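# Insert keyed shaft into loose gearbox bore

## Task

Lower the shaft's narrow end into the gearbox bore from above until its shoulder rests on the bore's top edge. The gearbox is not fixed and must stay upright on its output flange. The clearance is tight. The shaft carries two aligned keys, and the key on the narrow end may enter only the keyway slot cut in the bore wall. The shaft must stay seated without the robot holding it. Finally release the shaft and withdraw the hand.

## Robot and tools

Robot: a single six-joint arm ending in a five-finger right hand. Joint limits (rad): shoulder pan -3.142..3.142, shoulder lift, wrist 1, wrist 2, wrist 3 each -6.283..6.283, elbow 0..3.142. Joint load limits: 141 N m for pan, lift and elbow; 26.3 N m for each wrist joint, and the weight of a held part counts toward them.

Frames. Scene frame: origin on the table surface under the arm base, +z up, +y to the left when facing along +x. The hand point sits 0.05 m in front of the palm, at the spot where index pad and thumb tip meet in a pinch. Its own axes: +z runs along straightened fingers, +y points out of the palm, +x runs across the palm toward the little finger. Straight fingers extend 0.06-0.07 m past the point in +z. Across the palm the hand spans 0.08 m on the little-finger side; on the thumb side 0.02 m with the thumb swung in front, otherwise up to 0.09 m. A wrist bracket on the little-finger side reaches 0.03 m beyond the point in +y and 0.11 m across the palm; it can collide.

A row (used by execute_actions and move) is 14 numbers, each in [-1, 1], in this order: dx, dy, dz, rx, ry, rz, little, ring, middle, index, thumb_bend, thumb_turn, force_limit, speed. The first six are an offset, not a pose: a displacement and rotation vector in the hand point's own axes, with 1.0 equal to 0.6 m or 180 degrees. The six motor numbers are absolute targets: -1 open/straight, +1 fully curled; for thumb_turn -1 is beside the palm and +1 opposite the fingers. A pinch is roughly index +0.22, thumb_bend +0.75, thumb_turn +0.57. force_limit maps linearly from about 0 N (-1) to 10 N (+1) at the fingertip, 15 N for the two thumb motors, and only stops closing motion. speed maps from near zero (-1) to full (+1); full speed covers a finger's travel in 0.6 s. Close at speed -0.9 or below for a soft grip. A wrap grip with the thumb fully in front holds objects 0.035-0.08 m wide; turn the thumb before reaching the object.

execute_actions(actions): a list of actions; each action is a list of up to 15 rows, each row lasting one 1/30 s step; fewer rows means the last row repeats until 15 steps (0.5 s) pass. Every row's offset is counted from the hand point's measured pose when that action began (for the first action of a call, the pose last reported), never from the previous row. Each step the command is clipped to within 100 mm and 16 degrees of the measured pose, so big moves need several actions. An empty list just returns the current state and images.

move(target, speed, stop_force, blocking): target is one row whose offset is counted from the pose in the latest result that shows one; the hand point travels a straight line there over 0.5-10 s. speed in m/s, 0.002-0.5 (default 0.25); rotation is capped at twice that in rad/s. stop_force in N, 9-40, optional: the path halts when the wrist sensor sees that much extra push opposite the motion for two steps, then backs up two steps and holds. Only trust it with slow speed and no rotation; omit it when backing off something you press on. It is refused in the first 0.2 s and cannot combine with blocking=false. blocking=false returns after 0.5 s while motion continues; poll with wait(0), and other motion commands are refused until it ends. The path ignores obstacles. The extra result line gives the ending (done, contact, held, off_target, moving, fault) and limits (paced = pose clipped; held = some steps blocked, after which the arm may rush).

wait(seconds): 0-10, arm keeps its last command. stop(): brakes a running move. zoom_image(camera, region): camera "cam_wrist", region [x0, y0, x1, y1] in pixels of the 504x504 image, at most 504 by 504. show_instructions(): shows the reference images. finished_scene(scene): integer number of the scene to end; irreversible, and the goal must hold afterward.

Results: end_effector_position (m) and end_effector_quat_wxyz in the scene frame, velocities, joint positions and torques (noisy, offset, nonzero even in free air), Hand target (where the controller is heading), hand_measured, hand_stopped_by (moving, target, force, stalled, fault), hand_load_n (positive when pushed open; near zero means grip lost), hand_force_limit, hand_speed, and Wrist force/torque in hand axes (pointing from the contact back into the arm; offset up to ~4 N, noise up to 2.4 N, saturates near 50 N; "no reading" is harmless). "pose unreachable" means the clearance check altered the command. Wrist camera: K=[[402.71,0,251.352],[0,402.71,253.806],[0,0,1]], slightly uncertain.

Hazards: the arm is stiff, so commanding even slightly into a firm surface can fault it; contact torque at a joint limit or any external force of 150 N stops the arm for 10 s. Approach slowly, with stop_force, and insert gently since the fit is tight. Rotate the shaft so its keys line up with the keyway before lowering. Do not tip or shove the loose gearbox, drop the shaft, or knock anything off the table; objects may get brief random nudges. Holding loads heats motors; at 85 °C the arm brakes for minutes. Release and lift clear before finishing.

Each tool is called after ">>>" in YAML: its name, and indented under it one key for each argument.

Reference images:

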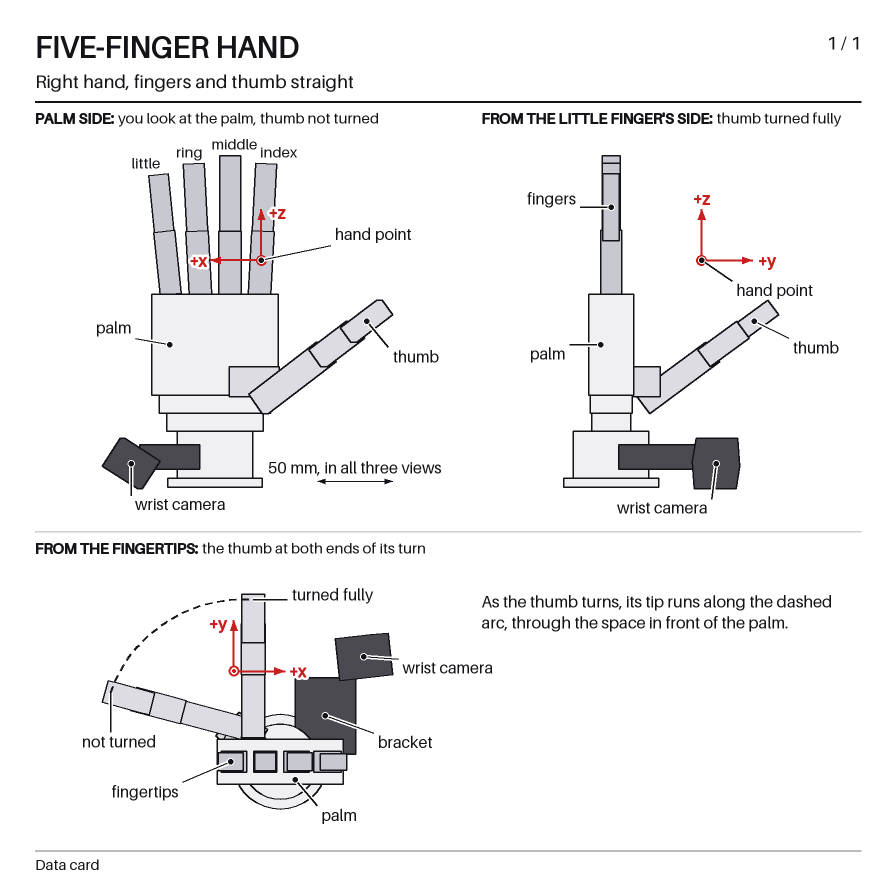

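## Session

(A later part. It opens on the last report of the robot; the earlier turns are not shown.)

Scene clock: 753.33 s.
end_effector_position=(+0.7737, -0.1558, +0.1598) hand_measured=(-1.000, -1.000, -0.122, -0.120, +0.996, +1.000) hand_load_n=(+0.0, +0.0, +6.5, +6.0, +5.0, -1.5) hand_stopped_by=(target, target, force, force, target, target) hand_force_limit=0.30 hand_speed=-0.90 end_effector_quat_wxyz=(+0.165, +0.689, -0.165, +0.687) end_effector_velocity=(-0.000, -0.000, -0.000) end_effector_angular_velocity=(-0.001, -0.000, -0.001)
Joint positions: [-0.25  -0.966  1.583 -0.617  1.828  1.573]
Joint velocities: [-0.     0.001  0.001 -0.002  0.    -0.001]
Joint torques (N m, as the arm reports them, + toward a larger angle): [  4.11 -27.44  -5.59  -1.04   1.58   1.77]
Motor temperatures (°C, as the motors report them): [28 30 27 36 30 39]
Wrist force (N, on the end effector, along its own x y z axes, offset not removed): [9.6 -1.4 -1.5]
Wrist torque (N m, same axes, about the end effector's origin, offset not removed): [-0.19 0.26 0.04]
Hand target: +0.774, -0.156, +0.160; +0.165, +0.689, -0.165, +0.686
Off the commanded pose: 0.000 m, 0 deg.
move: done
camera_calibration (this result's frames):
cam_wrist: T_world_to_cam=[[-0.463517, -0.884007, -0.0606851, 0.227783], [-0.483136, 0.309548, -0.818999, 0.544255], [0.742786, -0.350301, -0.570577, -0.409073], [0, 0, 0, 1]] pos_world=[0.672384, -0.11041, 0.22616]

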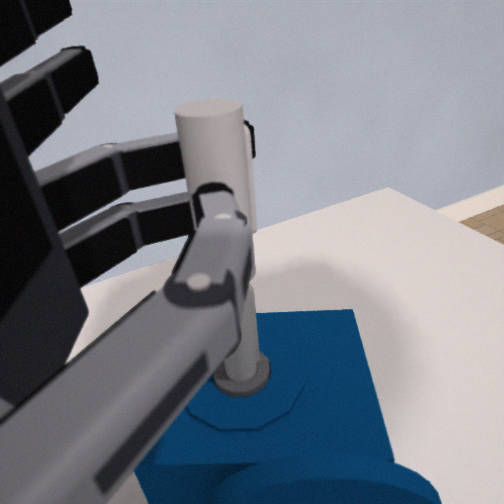

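>>> move:
  target: [0.001,-0.00008,-0.00007,-0.0016,0,0,-1,-1,0.05,0.05,1.0,1.0,0.3,-0.9]
  speed: 0.004

>>> move:
  target: [-0.00013,0,-0.00113,0,0.0028,0,-1,-1,0.05,0.05,1.0,1.0,0.3,-0.9]
  speed: 0.004

Scene clock: 759.63 s.
end_effector_position=(+0.7737, -0.1558, +0.1604) hand_measured=(-1.000, -1.000, -0.122, -0.120, +0.996, +1.000) hand_load_n=(+0.0, +0.0, +6.0, +6.5, +6.0, +0.5) hand_stopped_by=(target, target, force, force, target, target) hand_force_limit=0.30 hand_speed=-0.90 end_effector_quat_wxyz=(+0.167, +0.688, -0.167, +0.686) end_effector_velocity=(-0.000, +0.000, +0.001) end_effector_angular_velocity=(+0.000, -0.002, -0.002)
Joint positions: [-0.248 -0.966  1.579 -0.615  1.835  1.573]
Joint velocities: [ 0.001 -0.001 -0.001  0.001  0.003  0.001]
Joint torques (N m, as the arm reports them, + toward a larger angle): [  8.23 -43.86 -33.99  -1.8    1.77   1.5 ]
Motor temperatures (°C, as the motors report them): [28 30 27 36 30 39]
Wrist force (N, on the end effector, along its own x y z axes, offset not removed): [-9.8 -2.1 0.7]
Wrist torque (N m, same axes, about the end effector's origin, offset not removed): [-0.34 -0.06 -0.17]
Hand target: +0.774, -0.156, +0.160; +0.167, +0.688, -0.167, +0.686
Off the commanded pose: 0.000 m, 0 deg.
move: done
camera_calibration (this result's frames):
cam_wrist: T_world_to_cam=[[-0.467738, -0.881784, -0.0606498, 0.231462], [-0.481719, 0.311854, -0.818959, 0.543913], [0.741059, -0.353842, -0.570638, -0.40793], [0, 0, 0, 1]] pos_world=[0.672577, -0.109865, 0.2267]

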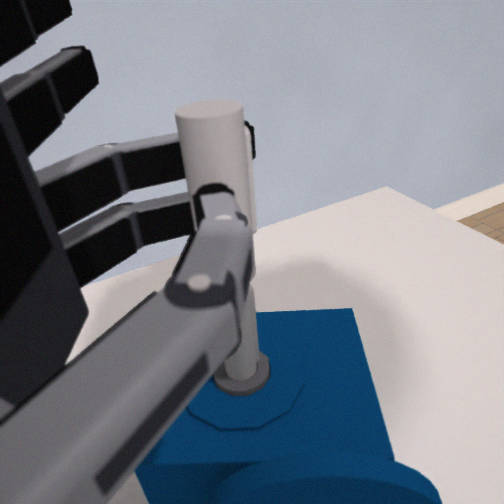

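Scene clock: 760.97 s.
end_effector_position=(+0.7731, -0.1555, +0.1603) hand_measured=(-1.000, -1.000, -0.122, -0.120, +0.996, +1.000) hand_load_n=(+0.0, +0.0, +6.5, +6.5, +5.5, +0.0) hand_stopped_by=(target, target, force, force, target, target) hand_force_limit=0.30 hand_speed=-0.90 end_effector_quat_wxyz=(+0.167, +0.685, -0.166, +0.689) end_effector_velocity=(-0.000, +0.000, +0.001) end_effector_angular_velocity=(-0.001, -0.002, -0.000)
Joint positions: [-0.247 -0.966  1.587 -0.631  1.835  1.57 ]
Joint velocities: [ 0.    -0.002  0.002 -0.002  0.    -0.   ]
Joint torques (N m, as the arm reports them, + toward a larger angle): [  8.98 -53.6  -10.93  -3.79   1.74  -2.29]
Motor temperatures (°C, as the motors report them): [28 30 27 36 30 39]
Wrist force (N, on the end effector, along its own x y z axes, offset not removed): [-3.3 -2.4 0.8]
Wrist torque (N m, same axes, about the end effector's origin, offset not removed): [-0.25 0.05 -0.12]
Hand target: +0.773, -0.155, +0.160; +0.167, +0.685, -0.166, +0.689
Off the commanded pose: 0.000 m, 0 deg.
move: done
camera_calibration (this result's frames):
cam_wrist: T_world_to_cam=[[-0.467271, -0.882025, -0.0607483, 0.231067], [-0.47548, 0.308634, -0.82381, 0.538929], [0.74537, -0.356058, -0.563601, -0.412241], [0, 0, 0, 1]] pos_world=[0.671493, -0.109306, 0.225673]

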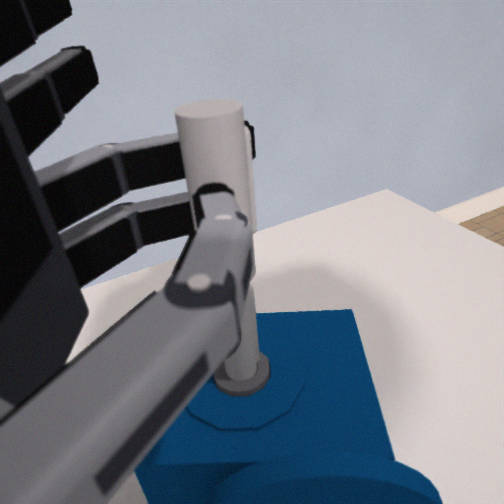

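>>> move:
  target: [-0.00013,0,-0.00113,0,0.0028,0,-1,-1,0.05,0.05,1.0,1.0,0.3,-0.9]
  speed: 0.004

>>> move:
  target: [-0.002,0,0,0,0,0,-1,-1,0.05,0.05,1.0,1.0,0.3,-0.9]
  speed: 0.003

Scene clock: 767.33 s.
end_effector_position=(+0.7725, -0.1552, +0.1602) hand_measured=(-1.000, -1.000, -0.122, -0.120, +0.996, +1.000) hand_load_n=(+0.0, +0.0, +6.5, +6.5, +6.0, +0.0) hand_stopped_by=(target, target, force, force, target, target) hand_force_limit=0.30 hand_speed=-0.90 end_effector_quat_wxyz=(+0.168, +0.682, -0.165, +0.692) end_effector_velocity=(+0.000, +0.000, +0.000) end_effector_angular_velocity=(-0.003, -0.002, +0.000)
Joint positions: [-0.247 -0.966  1.594 -0.647  1.836  1.568]
Joint velocities: [ 0.     0.     0.001 -0.005  0.    -0.002]
Joint torques (N m, as the arm reports them, + toward a larger angle): [  9.06 -54.37 -10.65  -4.09   1.83  -2.21]
Motor temperatures (°C, as the motors report them): [28 30 27 36 30 39]
Wrist force (N, on the end effector, along its own x y z axes, offset not removed): [-4.2 -1.9 1.3]
Wrist torque (N m, same axes, about the end effector's origin, offset not removed): [-0.29 0.06 -0.16]
Hand target: +0.772, -0.155, +0.160; +0.168, +0.682, -0.165, +0.692
Off the commanded pose: 0.000 m, 0 deg.
move: done
camera_calibration (this result's frames):
cam_wrist: T_world_to_cam=[[-0.466802, -0.882266, -0.0608419, 0.230671], [-0.469207, 0.305396, -0.8286, 0.53391], [0.749627, -0.358245, -0.556525, -0.416508], [0, 0, 0, 1]] pos_world=[0.670418, -0.108752, 0.224635]

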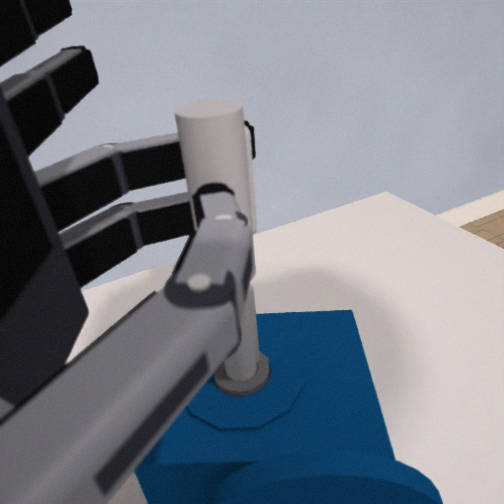

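Scene clock: 768.03 s.
end_effector_position=(+0.7725, -0.1552, +0.1591) hand_measured=(-1.000, -1.000, -0.122, -0.120, +0.996, +1.000) hand_load_n=(+0.0, +0.0, +6.5, +6.0, +6.5, -0.5) hand_stopped_by=(target, target, force, force, target, target) hand_force_limit=0.30 hand_speed=-0.90 end_effector_quat_wxyz=(+0.168, +0.682, -0.165, +0.692) end_effector_velocity=(-0.000, +0.000, -0.002) end_effector_angular_velocity=(+0.001, +0.002, +0.001)
Joint positions: [-0.247 -0.964  1.595 -0.649  1.836  1.568]
Joint velocities: [ 0.     0.001  0.001 -0.    -0.001  0.   ]
Joint torques (N m, as the arm reports them, + toward a larger angle): [  7.6  -34.85  -8.79  -2.78   1.65  -0.64]
Motor temperatures (°C, as the motors report them): [28 30 27 36 30 39]
Wrist force (N, on the end effector, along its own x y z axes, offset not removed): [0.7 -1.9 1.2]
Wrist torque (N m, same axes, about the end effector's origin, offset not removed): [-0.15 0.09 -0.07]
Hand target: +0.773, -0.155, +0.159; +0.168, +0.682, -0.165, +0.692
Off the commanded pose: 0.000 m, 0 deg.
move: done
camera_calibration (this result's frames):
cam_wrist: T_world_to_cam=[[-0.4668, -0.882268, -0.060834, 0.230607], [-0.469175, 0.305371, -0.828627, 0.532986], [0.749649, -0.358261, -0.556485, -0.417168], [0, 0, 0, 1]] pos_world=[0.67044, -0.108756, 0.223528]

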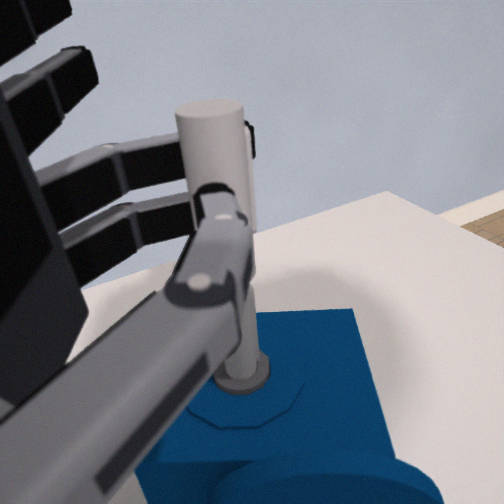

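>>> move:
  target: [0,0.00013,0.00012,0.0028,0,0,-1,-1,0.05,0.05,1.0,1.0,0.3,-0.9]
  speed: 0.005

>>> move:
  target: [-0.0033,0,0,0,0,0,-1,-1,0.05,0.05,1.0,1.0,0.3,-0.9]
  speed: 0.003

Scene clock: 771.10 s.
end_effector_position=(+0.7726, -0.1553, +0.1591) hand_measured=(-1.000, -1.000, -0.122, -0.120, +0.996, +1.000) hand_load_n=(+0.0, +0.0, +6.5, +6.5, +6.0, -0.5) hand_stopped_by=(target, target, force, force, target, target) hand_force_limit=0.30 hand_speed=-0.90 end_effector_quat_wxyz=(+0.165, +0.683, -0.162, +0.693) end_effector_velocity=(-0.000, +0.000, -0.001) end_effector_angular_velocity=(+0.001, +0.001, +0.003)
Joint positions: [-0.251 -0.967  1.6   -0.651  1.823  1.568]
Joint velocities: [-0.001 -0.001  0.002 -0.    -0.004  0.001]
Joint torques (N m, as the arm reports them, + toward a larger angle): [ -6.66 -52.48 -11.25  -3.63  -2.04   2.35]
Motor temperatures (°C, as the motors report them): [28 30 27 36 30 39]
Wrist force (N, on the end effector, along its own x y z axes, offset not removed): [-2.0 -1.8 1.5]
Wrist torque (N m, same axes, about the end effector's origin, offset not removed): [-0.27 0.06 -0.13]
Hand target: +0.773, -0.155, +0.159; +0.165, +0.683, -0.162, +0.693
Off the commanded pose: 0.000 m, 0 deg.
move: done
camera_calibration (this result's frames):
cam_wrist: T_world_to_cam=[[-0.459305, -0.886201, -0.060718, 0.224113], [-0.471822, 0.30131, -0.828611, 0.534423], [0.752611, -0.351937, -0.556522, -0.418528], [0, 0, 0, 1]] pos_world=[0.670077, -0.109714, 0.223517]

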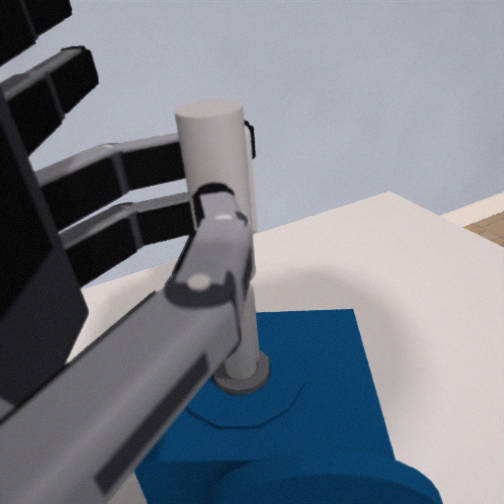

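Scene clock: 771.97 s.
end_effector_position=(+0.7726, -0.1553, +0.1572) hand_measured=(-1.000, -1.000, -0.122, -0.120, +0.996, +1.000) hand_load_n=(+0.0, +0.0, +7.0, +6.5, +6.0, -1.0) hand_stopped_by=(target, target, force, force, target, target) hand_force_limit=0.30 hand_speed=-0.90 end_effector_quat_wxyz=(+0.165, +0.683, -0.162, +0.693) end_effector_velocity=(+0.000, +0.000, -0.002) end_effector_angular_velocity=(-0.001, +0.002, +0.000)
Joint positions: [-0.251 -0.964  1.601 -0.655  1.823  1.568]
Joint velocities: [ 0.     0.003  0.    -0.002  0.    -0.001]
Joint torques (N m, as the arm reports them, + toward a larger angle): [  4.04 -32.66  -7.17  -1.97   1.96   2.37]
Motor temperatures (°C, as the motors report them): [28 30 27 36 30 39]
Wrist force (N, on the end effector, along its own x y z axes, offset not removed): [3.5 -1.3 2.4]
Wrist torque (N m, same axes, about the end effector's origin, offset not removed): [-0.14 0.23 0.00]
Hand target: +0.773, -0.155, +0.157; +0.165, +0.683, -0.162, +0.693
Off the commanded pose: 0.000 m, 0 deg.
move: done
camera_calibration (this result's frames):
cam_wrist: T_world_to_cam=[[-0.459325, -0.886189, -0.0607378, 0.224], [-0.471755, 0.301311, -0.828649, 0.53287], [0.752641, -0.351966, -0.556464, -0.419639], [0, 0, 0, 1]] pos_world=[0.67011, -0.109751, 0.221654]

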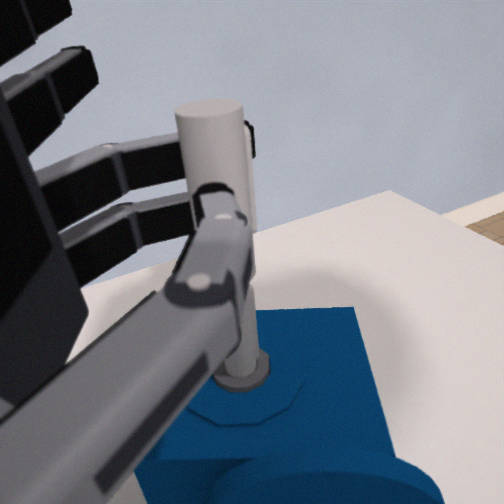

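>>> move:
  target: [0.0004,0.0011,0.00045,0,-0.0011,0.0028,-1,-1,0.05,0.05,1.0,1.0,0.3,-0.9]
  speed: 0.004

>>> move:
  target: [-0.0033,0,0,0,0,0,-1,-1,0.05,0.05,1.0,1.0,0.3,-0.9]
  speed: 0.003

Scene clock: 779.20 s.
end_effector_position=(+0.7725, -0.1560, +0.1574) hand_measured=(-1.000, -1.000, -0.122, -0.120, +0.996, +1.000) hand_load_n=(+0.0, +0.0, +7.0, +6.5, +5.5, -0.5) hand_stopped_by=(target, target, force, force, target, target) hand_force_limit=0.30 hand_speed=-0.90 end_effector_quat_wxyz=(+0.162, +0.684, -0.165, +0.692) end_effector_velocity=(-0.000, -0.000, +0.000) end_effector_angular_velocity=(+0.002, -0.001, -0.000)
Joint positions: [-0.252 -0.966  1.599 -0.648  1.822  1.577]
Joint velocities: [-0.    -0.001 -0.     0.001 -0.     0.002]
Joint torques (N m, as the arm reports them, + toward a larger angle): [ -6.52 -54.71 -29.89  -0.22  -1.55   2.38]
Motor temperatures (°C, as the motors report them): [28 30 27 36 30 39]
Wrist force (N, on the end effector, along its own x y z axes, offset not removed): [-3.0 -3.6 0.5]
Wrist torque (N m, same axes, about the end effector's origin, offset not removed): [-0.23 -0.06 -0.15]
Hand target: +0.773, -0.156, +0.157; +0.162, +0.684, -0.165, +0.692
Off the commanded pose: 0.000 m, 0 deg.
move: done
camera_calibration (this result's frames):
cam_wrist: T_world_to_cam=[[-0.45917, -0.885646, -0.0692409, 0.224677], [-0.471128, 0.308856, -0.826224, 0.533528], [0.753127, -0.346756, -0.55907, -0.418862], [0, 0, 0, 1]] pos_world=[0.669981, -0.111042, 0.222198]

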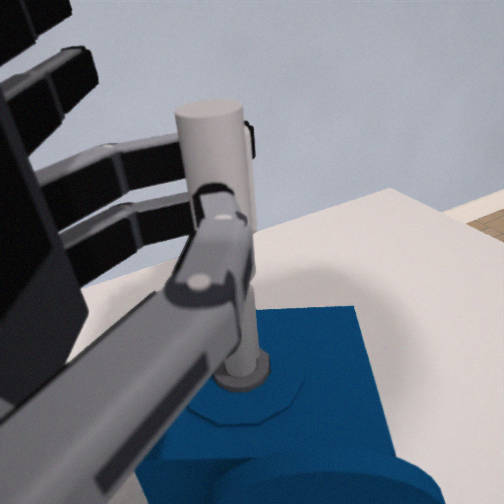

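Scene clock: 780.07 s.
end_effector_position=(+0.7726, -0.1560, +0.1556) hand_measured=(-1.000, -1.000, -0.122, -0.120, +0.996, +1.000) hand_load_n=(+0.0, +0.0, +7.5, +6.0, +5.5, -2.0) hand_stopped_by=(target, target, force, force, target, target) hand_force_limit=0.30 hand_speed=-0.90 end_effector_quat_wxyz=(+0.162, +0.684, -0.165, +0.692) end_effector_velocity=(-0.001, +0.000, -0.002) end_effector_angular_velocity=(-0.000, +0.002, -0.000)
Joint positions: [-0.252 -0.964  1.6   -0.652  1.822  1.577]
Joint velocities: [ 0.     0.001  0.002 -0.001  0.    -0.001]
Joint torques (N m, as the arm reports them, + toward a larger angle): [  1.03 -25.42  -3.32  -0.23  -0.24  -1.54]
Motor temperatures (°C, as the motors report them): [28 30 27 36 30 39]
Wrist force (N, on the end effector, along its own x y z axes, offset not removed): [11.9 -4.3 2.0]
Wrist torque (N m, same axes, about the end effector's origin, offset not removed): [-0.14 0.21 0.02]
Hand target: +0.773, -0.156, +0.155; +0.162, +0.684, -0.165, +0.692
Off the commanded pose: 0.000 m, 0 deg.
move: done
camera_calibration (this result's frames):
cam_wrist: T_world_to_cam=[[-0.459161, -0.885648, -0.0692721, 0.224552], [-0.471018, 0.308827, -0.826298, 0.531977], [0.753202, -0.346776, -0.558957, -0.420011], [0, 0, 0, 1]] pos_world=[0.670029, -0.111064, 0.220358]

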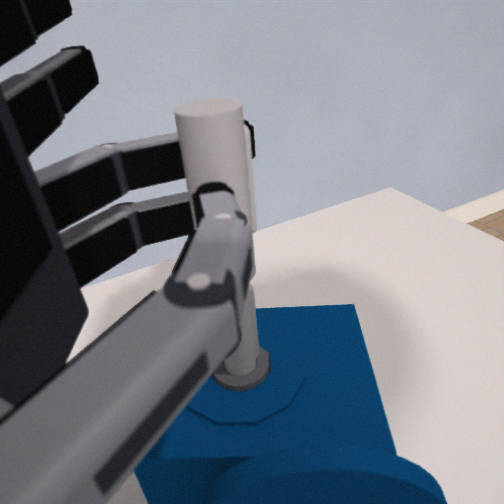

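>>> move:
  target: [0.0013,-0.0022,0.00045,0,-0.0011,-0.0056,-1,-1,0.05,0.05,1.0,1.0,0.3,-0.9]
  speed: 0.005

>>> move:
  target: [-0.002,0,0,0,0,0,-1,-1,0.05,0.05,1.0,1.0,0.3,-0.9]
  speed: 0.003

Scene clock: 784.83 s.
end_effector_position=(+0.7734, -0.1550, +0.1564) hand_measured=(-1.000, -1.000, -0.122, -0.120, +0.996, +1.000) hand_load_n=(+0.0, +0.0, +6.0, +6.5, +6.5, +0.5) hand_stopped_by=(target, target, force, force, target, target) hand_force_limit=0.30 hand_speed=-0.90 end_effector_quat_wxyz=(+0.168, +0.686, -0.160, +0.690) end_effector_velocity=(+0.001, -0.000, +0.001) end_effector_angular_velocity=(-0.004, +0.000, -0.000)
Joint positions: [-0.249 -0.961  1.595 -0.645  1.825  1.561]
Joint velocities: [ 0.     0.    -0.002 -0.001  0.001 -0.004]
Joint torques (N m, as the arm reports them, + toward a larger angle): [ 10.71 -41.63 -31.94  -1.28   1.26  -2.22]
Motor temperatures (°C, as the motors report them): [28 30 27 36 30 39]
Wrist force (N, on the end effector, along its own x y z axes, offset not removed): [-7.7 -0.3 0.7]
Wrist torque (N m, same axes, about the end effector's origin, offset not removed): [-0.25 -0.03 -0.07]
Hand target: +0.773, -0.155, +0.156; +0.168, +0.686, -0.160, +0.690
Off the commanded pose: 0.000 m, 0 deg.
move: done
camera_calibration (this result's frames):
cam_wrist: T_world_to_cam=[[-0.459959, -0.886419, -0.0519549, 0.223682], [-0.479958, 0.297423, -0.825336, 0.53765], [0.747046, -0.354685, -0.562246, -0.415782], [0, 0, 0, 1]] pos_world=[0.671542, -0.109105, 0.221591]

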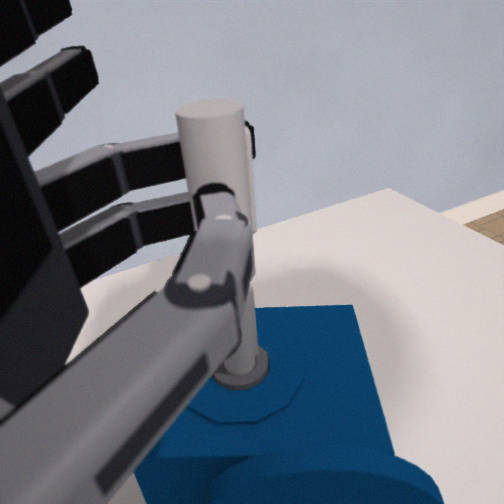

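Scene clock: 785.53 s.
end_effector_position=(+0.7735, -0.1550, +0.1554) hand_measured=(-1.000, -1.000, -0.122, -0.120, +0.996, +1.000) hand_load_n=(+0.0, +0.0, +6.0, +5.5, +7.0, -1.5) hand_stopped_by=(target, target, force, force, target, target) hand_force_limit=0.30 hand_speed=-0.90 end_effector_quat_wxyz=(+0.168, +0.686, -0.160, +0.690) end_effector_velocity=(+0.000, -0.000, +0.000) end_effector_angular_velocity=(-0.001, -0.001, +0.000)
Joint positions: [-0.249 -0.96   1.595 -0.648  1.825  1.561]
Joint velocities: [-0.     0.001  0.    -0.002 -0.    -0.001]
Joint torques (N m, as the arm reports them, + toward a larger angle): [  3.28 -26.68  -4.73  -0.5    0.26   2.97]
Motor temperatures (°C, as the motors report them): [28 30 27 36 30 39]
Wrist force (N, on the end effector, along its own x y z axes, offset not removed): [9.6 0.8 0.2]
Wrist torque (N m, same axes, about the end effector's origin, offset not removed): [-0.10 0.34 0.12]
Hand target: +0.773, -0.155, +0.155; +0.168, +0.686, -0.160, +0.690
Off the commanded pose: 0.000 m, 0 deg.
move: done
camera_calibration (this result's frames):
cam_wrist: T_world_to_cam=[[-0.459939, -0.886424, -0.0520411, 0.223658], [-0.479635, 0.297336, -0.825555, 0.536683], [0.747266, -0.354744, -0.561916, -0.416612], [0, 0, 0, 1]] pos_world=[0.671601, -0.10911, 0.220601]

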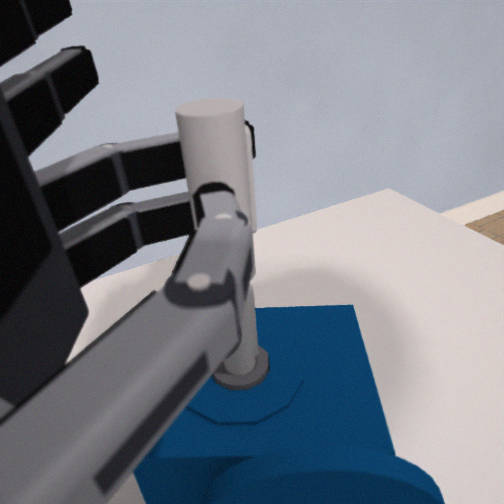

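>>> move:
  target: [0.0008,0.0011,0,0,0,0.0028,-1,-1,0.05,0.05,1.0,1.0,0.3,-0.9]
  speed: 0.005

>>> move:
  target: [-0.002,0,0,0,0,0,-1,-1,0.05,0.05,1.0,1.0,0.3,-0.9]
  speed: 0.003

Scene clock: 789.37 s.
end_effector_position=(+0.7732, -0.1556, +0.1559) hand_measured=(-1.000, -1.000, -0.122, -0.120, +0.996, +1.000) hand_load_n=(+0.0, +0.0, +6.5, +6.5, +6.0, -0.5) hand_stopped_by=(target, target, force, force, target, target) hand_force_limit=0.30 hand_speed=-0.90 end_effector_quat_wxyz=(+0.165, +0.685, -0.163, +0.691) end_effector_velocity=(-0.000, -0.000, -0.001) end_effector_angular_velocity=(+0.001, +0.003, +0.000)
Joint positions: [-0.251 -0.962  1.596 -0.646  1.823  1.57 ]
Joint velocities: [-0.001  0.001 -0.     0.002 -0.001 -0.   ]
Joint torques (N m, as the arm reports them, + toward a larger angle): [ -5.7  -55.42 -12.25  -0.45  -1.96   2.1 ]
Motor temperatures (°C, as the motors report them): [28 30 27 36 30 39]
Wrist force (N, on the end effector, along its own x y z axes, offset not removed): [-4.0 -2.0 0.6]
Wrist torque (N m, same axes, about the end effector's origin, offset not removed): [-0.28 -0.03 -0.15]
Hand target: +0.773, -0.156, +0.156; +0.165, +0.685, -0.163, +0.691
Off the commanded pose: 0.000 m, 0 deg.
move: done
camera_calibration (this result's frames):
cam_wrist: T_world_to_cam=[[-0.459667, -0.886027, -0.0605186, 0.224222], [-0.476517, 0.303572, -0.825091, 0.53557], [0.749425, -0.350429, -0.561749, -0.417358], [0, 0, 0, 1]] pos_world=[0.671055, -0.110172, 0.221013]

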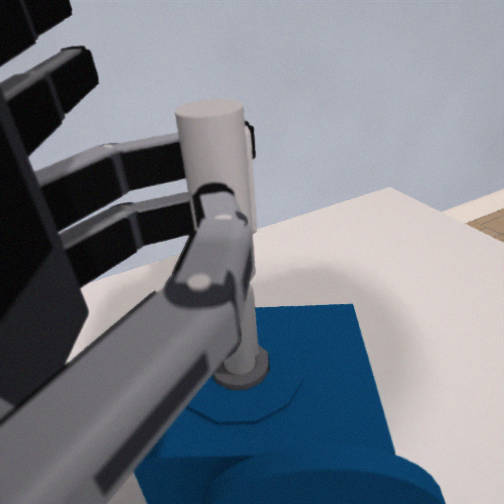

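Scene clock: 790.07 s.
end_effector_position=(+0.7732, -0.1556, +0.1548) hand_measured=(-1.000, -1.000, -0.122, -0.120, +0.996, +1.000) hand_load_n=(+0.0, +0.0, +6.5, +6.5, +6.0, -0.5) hand_stopped_by=(target, target, force, force, target, target) hand_force_limit=0.30 hand_speed=-0.90 end_effector_quat_wxyz=(+0.165, +0.685, -0.163, +0.691) end_effector_velocity=(-0.000, -0.000, +0.000) end_effector_angular_velocity=(-0.001, -0.001, -0.000)
Joint positions: [-0.251 -0.96   1.597 -0.648  1.823  1.57 ]
Joint velocities: [ 0.    -0.     0.001 -0.002  0.    -0.001]
Joint torques (N m, as the arm reports them, + toward a larger angle): [ -3.03 -36.96 -11.02  -3.88  -1.43  -2.17]
Motor temperatures (°C, as the motors report them): [28 30 27 36 30 39]
Wrist force (N, on the end effector, along its own x y z axes, offset not removed): [-2.2 -2.6 0.4]
Wrist torque (N m, same axes, about the end effector's origin, offset not removed): [-0.28 -0.01 -0.11]
Hand target: +0.773, -0.156, +0.155; +0.165, +0.685, -0.163, +0.691
Off the commanded pose: 0.000 m, 0 deg.
move: done
camera_calibration (this result's frames):
cam_wrist: T_world_to_cam=[[-0.459667, -0.886027, -0.0605222, 0.224147], [-0.476517, 0.303575, -0.82509, 0.534652], [0.749425, -0.350427, -0.561751, -0.418001], [0, 0, 0, 1]] pos_world=[0.671065, -0.110186, 0.219889]

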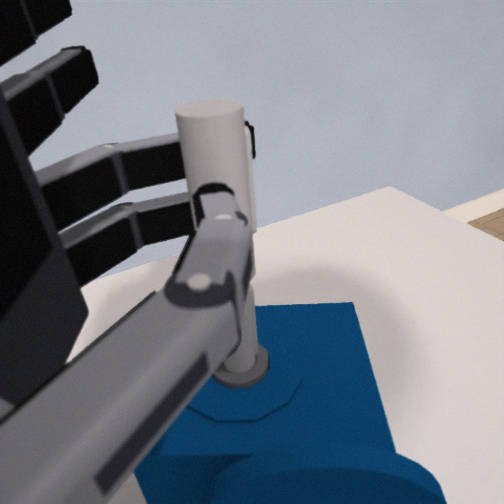

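>>> move:
  target: [-0.0083,0,0,0,0,0,-1,-1,0.05,0.05,1.0,1.0,0.3,-0.9]
  speed: 0.005
  stop_force: 9

Scene clock: 792.50 s.
end_effector_position=(+0.7732, -0.1556, +0.1499) hand_measured=(-1.000, -1.000, -0.122, -0.120, +0.996, +1.000) hand_load_n=(+0.0, +0.0, +6.5, +6.0, +6.0, -0.5) hand_stopped_by=(target, target, force, force, target, target) hand_force_limit=0.30 hand_speed=-0.90 end_effector_quat_wxyz=(+0.165, +0.685, -0.163, +0.691) end_effector_velocity=(-0.000, -0.000, -0.003) end_effector_angular_velocity=(-0.000, +0.002, -0.000)
Joint positions: [-0.251 -0.954  1.6   -0.658  1.823  1.57 ]
Joint velocities: [-0.     0.003  0.001 -0.003  0.    -0.001]
Joint torques (N m, as the arm reports them, + toward a larger angle): [ -0.17 -36.92 -10.85  -3.76  -0.66  -1.49]
Motor temperatures (°C, as the motors report them): [28 30 27 36 30 39]
Wrist force (N, on the end effector, along its own x y z axes, offset not removed): [-3.4 -2.2 -0.5]
Wrist torque (N m, same axes, about the end effector's origin, offset not removed): [-0.16 0.24 -0.15]
Hand target: +0.773, -0.156, +0.150; +0.165, +0.685, -0.163, +0.691
Off the commanded pose: 0.000 m, 0 deg.
move: done
camera_calibration (this result's frames):
cam_wrist: T_world_to_cam=[[-0.459668, -0.886027, -0.0605175, 0.223858], [-0.476521, 0.303573, -0.825089, 0.5307], [0.749422, -0.350429, -0.561753, -0.420746], [0, 0, 0, 1]] pos_world=[0.671106, -0.110203, 0.215067]

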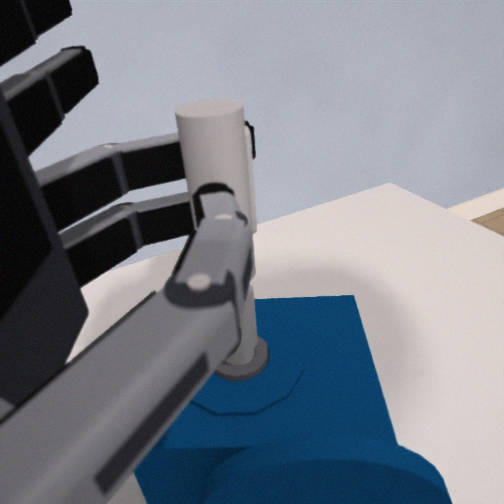

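Going in freely. Continue 10 mm.

>>> move:
  target: [-0.0167,0,-0.0001,0,0,0,-1,-1,0.05,0.05,1.0,1.0,0.3,-0.9]
  speed: 0.007
  stop_force: 9

Scene clock: 795.23 s.
end_effector_position=(+0.7732, -0.1556, +0.1421) hand_measured=(-1.000, -1.000, -0.122, -0.120, +0.996, +1.000) hand_load_n=(+0.0, +0.0, +6.5, +6.5, +6.0, -0.5) hand_stopped_by=(target, target, force, force, target, target) hand_force_limit=0.30 hand_speed=-0.90 end_effector_quat_wxyz=(+0.165, +0.685, -0.163, +0.690) end_effector_velocity=(-0.000, +0.000, +0.003) end_effector_angular_velocity=(+0.000, +0.000, -0.000)
Joint positions: [-0.251 -0.942  1.605 -0.674  1.823  1.57 ]
Joint velocities: [ 0.    -0.005 -0.001  0.006  0.     0.   ]
Joint torques (N m, as the arm reports them, + toward a larger angle): [ -5.96 -54.83 -24.23  -0.73  -1.63   0.31]
Motor temperatures (°C, as the motors report them): [28 30 27 36 30 39]
Wrist force (N, on the end effector, along its own x y z axes, offset not removed): [-6.1 -3.7 1.3]
Wrist torque (N m, same axes, about the end effector's origin, offset not removed): [-0.35 0.06 -0.14]
Hand target: +0.773, -0.156, +0.143; +0.165, +0.685, -0.163, +0.691
Off the commanded pose: 0.002 m, 0 deg.
move: contact
camera_calibration (this result's frames):
cam_wrist: T_world_to_cam=[[-0.459684, -0.886024, -0.0604275, 0.223353], [-0.476801, 0.303631, -0.824905, 0.524388], [0.749234, -0.350384, -0.562032, -0.424916], [0, 0, 0, 1]] pos_world=[0.671062, -0.110208, 0.207251]

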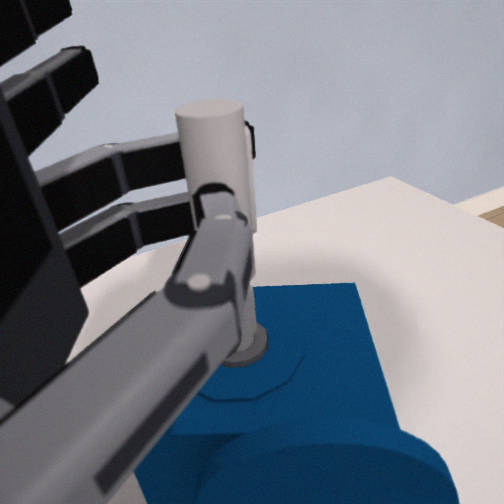

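>>> execute_actions:
  actions: []

>>> wait:
  seconds: 0.2

>>> wait:
  seconds: 0.2

Scene clock: 796.97 s.
end_effector_position=(+0.7733, -0.1556, +0.1427) hand_measured=(-1.000, -1.000, -0.122, -0.120, +0.996, +1.000) hand_load_n=(+0.0, +0.0, +6.5, +6.0, +6.0, -1.0) hand_stopped_by=(target, target, force, force, target, target) hand_force_limit=0.30 hand_speed=-0.90 end_effector_quat_wxyz=(+0.165, +0.685, -0.163, +0.691) end_effector_velocity=(+0.000, -0.000, -0.000) end_effector_angular_velocity=(+0.001, -0.002, -0.001)
Joint positions: [-0.251 -0.943  1.604 -0.674  1.823  1.57 ]
Joint velocities: [-0.     0.001  0.    -0.003  0.001  0.002]
Joint torques (N m, as the arm reports them, + toward a larger angle): [ -4.06 -55.59 -29.7   -0.32  -1.47  -0.12]
Motor temperatures (°C, as the motors report them): [28 30 27 36 30 39]
Wrist force (N, on the end effector, along its own x y z axes, offset not removed): [-4.2 -2.5 0.4]
Wrist torque (N m, same axes, about the end effector's origin, offset not removed): [-0.26 0.12 -0.16]
Hand target: +0.773, -0.156, +0.143; +0.165, +0.685, -0.163, +0.691
Off the commanded pose: 0.003 m, 0 deg.
camera_calibration (this result's frames):
cam_wrist: T_world_to_cam=[[-0.459651, -0.886032, -0.0605699, 0.223418], [-0.476361, 0.303535, -0.825195, 0.524653], [0.749534, -0.350449, -0.561591, -0.424972], [0, 0, 0, 1]] pos_world=[0.671149, -0.110227, 0.207813]

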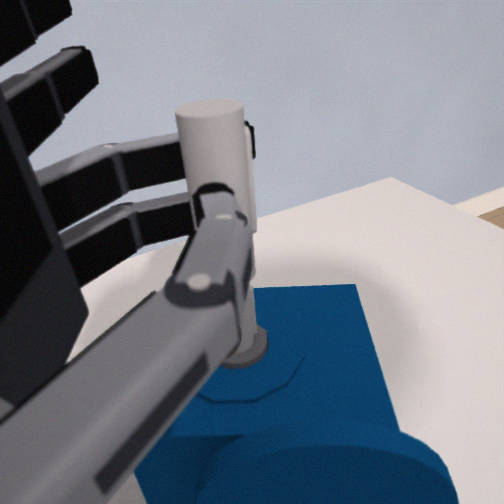

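Scene clock: 797.17 s.
end_effector_position=(+0.7733, -0.1556, +0.1427) hand_measured=(-1.000, -1.000, -0.122, -0.120, +0.996, +1.000) hand_load_n=(+0.0, +0.0, +6.5, +6.0, +6.0, -1.0) hand_stopped_by=(target, target, force, force, target, target) hand_force_limit=0.30 hand_speed=-0.90 end_effector_quat_wxyz=(+0.165, +0.685, -0.163, +0.691) end_effector_velocity=(+0.000, -0.000, +0.001) end_effector_angular_velocity=(-0.001, +0.000, -0.000)
Joint positions: [-0.251 -0.943  1.604 -0.674  1.823  1.57 ]
Joint velocities: [ 0.    -0.    -0.002  0.001  0.    -0.001]
Joint torques (N m, as the arm reports them, + toward a larger angle): [ -4.02 -55.34 -29.91  -0.28  -1.41  -0.25]
Motor temperatures (°C, as the motors report them): [28 30 27 36 30 39]
Wrist force (N, on the end effector, along its own x y z axes, offset not removed): [-4.3 -1.3 -0.5]
Wrist torque (N m, same axes, about the end effector's origin, offset not removed): [-0.12 0.15 -0.15]
Hand target: +0.773, -0.156, +0.143; +0.165, +0.685, -0.163, +0.691
Off the commanded pose: 0.003 m, 0 deg.
wait: 0.20 s; at rest by 0.17 s
camera_calibration (this result's frames):
cam_wrist: T_world_to_cam=[[-0.459651, -0.886032, -0.0605696, 0.223418], [-0.476361, 0.303535, -0.825195, 0.524653], [0.749534, -0.350449, -0.561591, -0.424972], [0, 0, 0, 1]] pos_world=[0.671149, -0.110227, 0.207813]

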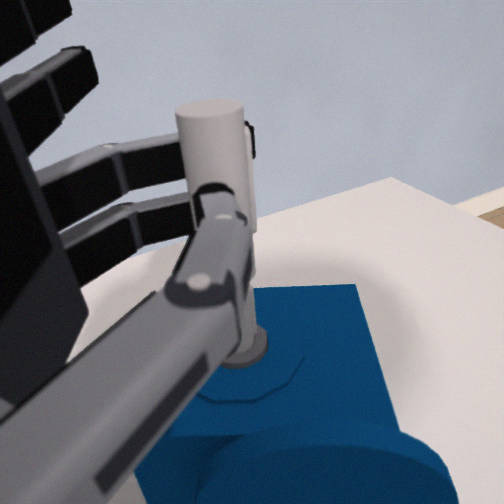

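Scene clock: 797.37 s.
end_effector_position=(+0.7733, -0.1556, +0.1427) hand_measured=(-1.000, -1.000, -0.122, -0.120, +0.996, +1.000) hand_load_n=(+0.0, +0.0, +6.5, +6.0, +6.0, -1.0) hand_stopped_by=(target, target, force, force, target, target) hand_force_limit=0.30 hand_speed=-0.90 end_effector_quat_wxyz=(+0.165, +0.685, -0.163, +0.691) end_effector_velocity=(+0.000, -0.000, +0.002) end_effector_angular_velocity=(-0.001, -0.004, -0.001)
Joint positions: [-0.251 -0.943  1.604 -0.674  1.823  1.57 ]
Joint velocities: [-0.    -0.002 -0.001 -0.001  0.    -0.   ]
Joint torques (N m, as the arm reports them, + toward a larger angle): [ -3.23 -54.61 -29.62  -0.34  -1.33  -0.23]
Motor temperatures (°C, as the motors report them): [28 30 27 36 30 39]
Wrist force (N, on the end effector, along its own x y z axes, offset not removed): [-3.9 -1.7 0.9]
Wrist torque (N m, same axes, about the end effector's origin, offset not removed): [-0.24 -0.02 -0.14]
Hand target: +0.773, -0.156, +0.143; +0.165, +0.685, -0.163, +0.691
Off the commanded pose: 0.003 m, 0 deg.
wait: 0.20 s; at rest by 0.17 s
camera_calibration (this result's frames):
cam_wrist: T_world_to_cam=[[-0.459651, -0.886032, -0.0605696, 0.223418], [-0.476361, 0.303535, -0.825195, 0.524653], [0.749534, -0.350449, -0.561591, -0.424972], [0, 0, 0, 1]] pos_world=[0.671149, -0.110227, 0.207813]

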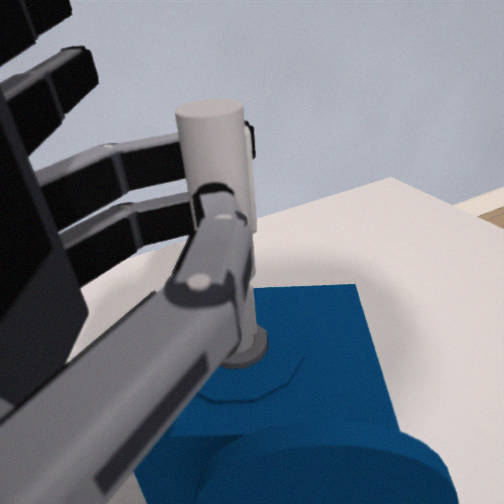

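>>> move:
  target: [-0.0025,0,-0.0003,0,0,0,-1,-1,0.05,0.05,1.0,1.0,0.3,-0.9]
  speed: 0.003
  stop_force: 9

Scene clock: 800.53 s.
end_effector_position=(+0.7732, -0.1556, +0.1413) hand_measured=(-1.000, -1.000, -0.122, -0.120, +0.996, +1.000) hand_load_n=(+0.0, +0.0, +6.5, +6.5, +6.0, -1.0) hand_stopped_by=(target, target, force, force, target, target) hand_force_limit=0.30 hand_speed=-0.90 end_effector_quat_wxyz=(+0.165, +0.685, -0.163, +0.691) end_effector_velocity=(-0.000, +0.000, -0.002) end_effector_angular_velocity=(+0.000, +0.000, +0.000)
Joint positions: [-0.251 -0.941  1.605 -0.677  1.823  1.57 ]
Joint velocities: [ 0.     0.002  0.002 -0.003 -0.     0.   ]
Joint torques (N m, as the arm reports them, + toward a larger angle): [  8.74 -37.32  -9.73  -3.37   0.88  -0.76]
Motor temperatures (°C, as the motors report them): [28 30 27 36 30 39]
Wrist force (N, on the end effector, along its own x y z axes, offset not removed): [-2.7 -0.9 0.1]
Wrist torque (N m, same axes, about the end effector's origin, offset not removed): [0.07 0.18 -0.11]
Hand target: +0.773, -0.156, +0.141; +0.165, +0.685, -0.163, +0.691
Off the commanded pose: 0.000 m, 0 deg.
move: done
camera_calibration (this result's frames):
cam_wrist: T_world_to_cam=[[-0.459622, -0.886046, -0.0605813, 0.223297], [-0.476334, 0.303513, -0.825219, 0.523412], [0.749569, -0.350432, -0.561555, -0.425675], [0, 0, 0, 1]] pos_world=[0.671024, -0.110181, 0.206417]

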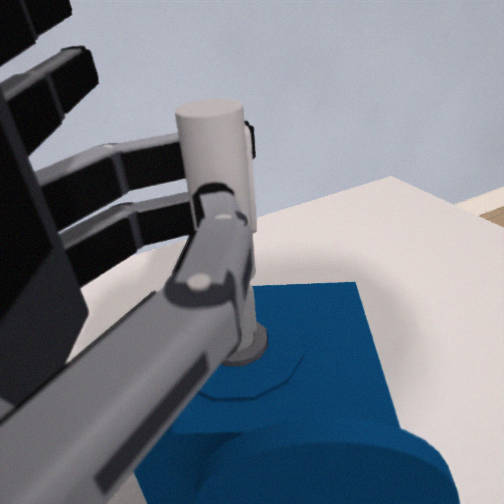

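>>> move:
  target: [-0.0167,0,-0.0002,0,0,0,-1,-1,0.05,0.05,1.0,1.0,0.3,-0.9]
  speed: 0.006
  stop_force: 9

Scene clock: 804.17 s.
end_effector_position=(+0.7731, -0.1556, +0.1315) hand_measured=(-1.000, -1.000, -0.122, -0.120, +0.996, +1.000) hand_load_n=(+0.0, +0.0, +6.5, +6.5, +6.0, -1.0) hand_stopped_by=(target, target, force, force, target, target) hand_force_limit=0.30 hand_speed=-0.90 end_effector_quat_wxyz=(+0.165, +0.685, -0.163, +0.691) end_effector_velocity=(+0.000, +0.000, -0.001) end_effector_angular_velocity=(-0.001, -0.002, +0.000)
Joint positions: [-0.251 -0.927  1.611 -0.697  1.823  1.57 ]
Joint velocities: [ 0.     0.002  0.    -0.005 -0.    -0.   ]
Joint torques (N m, as the arm reports them, + toward a larger angle): [  0.99 -35.01  -9.1   -3.18  -1.09   0.16]
Motor temperatures (°C, as the motors report them): [28 30 27 36 30 39]
Wrist force (N, on the end effector, along its own x y z axes, offset not removed): [0.1 -4.4 1.3]
Wrist torque (N m, same axes, about the end effector's origin, offset not removed): [-0.28 0.03 -0.06]
Hand target: +0.773, -0.156, +0.131; +0.165, +0.685, -0.163, +0.691
Off the commanded pose: 0.000 m, 0 deg.
move: done
camera_calibration (this result's frames):
cam_wrist: T_world_to_cam=[[-0.459649, -0.886032, -0.0605807, 0.222721], [-0.476329, 0.303529, -0.825215, 0.515286], [0.749555, -0.350453, -0.56156, -0.431165], [0, 0, 0, 1]] pos_world=[0.671002, -0.110169, 0.196589]

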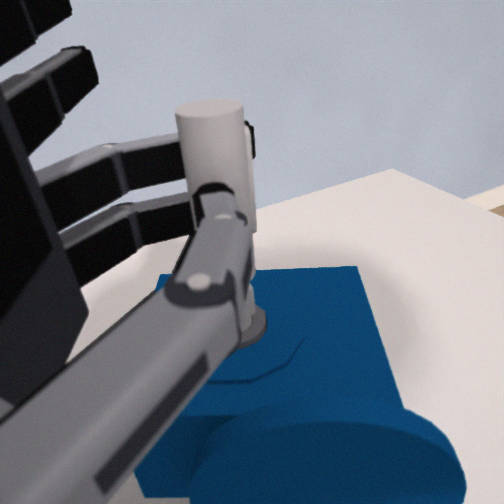

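>>> move:
  target: [-0.0133,-0.0005,0,0,0,0,-1,-1,0.05,0.05,1.0,1.0,0.3,-0.9]
  speed: 0.006
  stop_force: 9

Scene clock: 807.03 s.
end_effector_position=(+0.7733, -0.1553, +0.1237) hand_measured=(-1.000, -1.000, -0.122, -0.120, +0.996, +1.000) hand_load_n=(+0.0, +0.0, +6.5, +6.0, +6.0, -1.0) hand_stopped_by=(target, target, force, force, target, target) hand_force_limit=0.30 hand_speed=-0.90 end_effector_quat_wxyz=(+0.165, +0.685, -0.163, +0.691) end_effector_velocity=(+0.000, +0.000, -0.001) end_effector_angular_velocity=(-0.002, -0.000, +0.000)
Joint positions: [-0.25  -0.915  1.614 -0.712  1.824  1.57 ]
Joint velocities: [ 0.     0.003 -0.    -0.004 -0.    -0.002]
Joint torques (N m, as the arm reports them, + toward a larger angle): [ 10.11 -38.98  -9.82  -3.89   1.66   0.11]
Motor temperatures (°C, as the motors report them): [28 30 27 36 30 39]
Wrist force (N, on the end effector, along its own x y z axes, offset not removed): [-2.2 -0.1 0.7]
Wrist torque (N m, same axes, about the end effector's origin, offset not removed): [-0.15 -0.01 -0.04]
Hand target: +0.773, -0.155, +0.124; +0.165, +0.685, -0.163, +0.691
Off the commanded pose: 0.000 m, 0 deg.
move: done
camera_calibration (this result's frames):
cam_wrist: T_world_to_cam=[[-0.459657, -0.886028, -0.0605886, 0.222541], [-0.476319, 0.303537, -0.825218, 0.508883], [0.749557, -0.350458, -0.561555, -0.435617], [0, 0, 0, 1]] pos_world=[0.671203, -0.109953, 0.1888]

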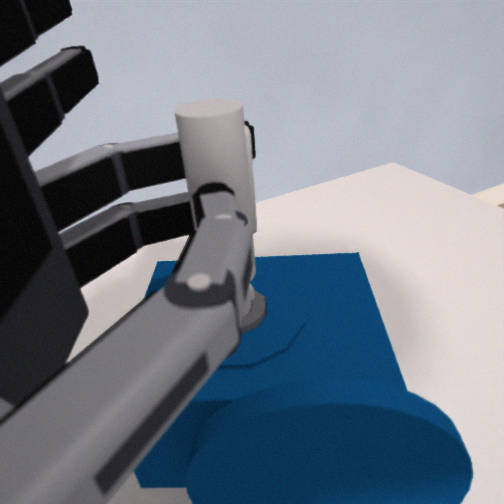

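>>> move:
  target: [-0.0167,0.0001,-0.0001,0,0,0,-1,-1,0.05,0.05,1.0,1.0,0.3,-0.9]
  speed: 0.006
  stop_force: 9

>>> zoom_image:
  camera: "cam_wrist"
  region: [200, 220, 320, 340]

Scene clock: 811.27 s.
end_effector_position=(+0.7733, -0.1554, +0.1139) hand_measured=(-1.000, -1.000, -0.122, -0.120, +0.996, +1.000) hand_load_n=(+0.0, +0.0, +6.5, +6.0, +6.0, -1.0) hand_stopped_by=(target, target, force, force, target, target) hand_force_limit=0.30 hand_speed=-0.90 end_effector_quat_wxyz=(+0.165, +0.685, -0.163, +0.691) end_effector_velocity=(+0.000, -0.000, -0.001) end_effector_angular_velocity=(-0.001, -0.001, -0.000)
Joint positions: [-0.251 -0.899  1.619 -0.732  1.824  1.57 ]
Joint velocities: [-0.     0.002  0.001 -0.004 -0.    -0.001]
Joint torques (N m, as the arm reports them, + toward a larger angle): [ -5.57 -37.95 -11.81  -3.97  -2.1   -0.86]
Motor temperatures (°C, as the motors report them): [28 30 27 36 30 39]
Wrist force (N, on the end effector, along its own x y z axes, offset not removed): [-3.3 -0.5 0.8]
Wrist torque (N m, same axes, about the end effector's origin, offset not removed): [-0.10 0.03 -0.14]
Hand target: +0.773, -0.155, +0.114; +0.165, +0.685, -0.163, +0.691
Off the commanded pose: 0.000 m, 0 deg.
move: done
camera_calibration (this result's frames):
cam_wrist: T_world_to_cam=[[-0.459656, -0.886028, -0.0605843, 0.22188], [-0.476329, 0.303537, -0.825213, 0.500803], [0.749551, -0.350456, -0.561563, -0.441164], [0, 0, 0, 1]] pos_world=[0.671211, -0.11003, 0.17897]

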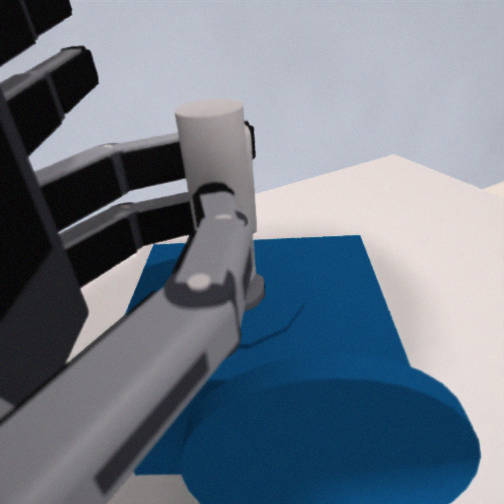

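Region (200, 220, 320, 340) of cam_wrist's 504x504 image, scaled by 4.200, with more detail than that image has.

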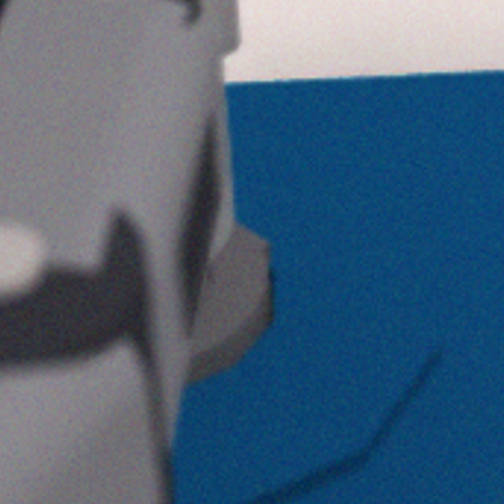

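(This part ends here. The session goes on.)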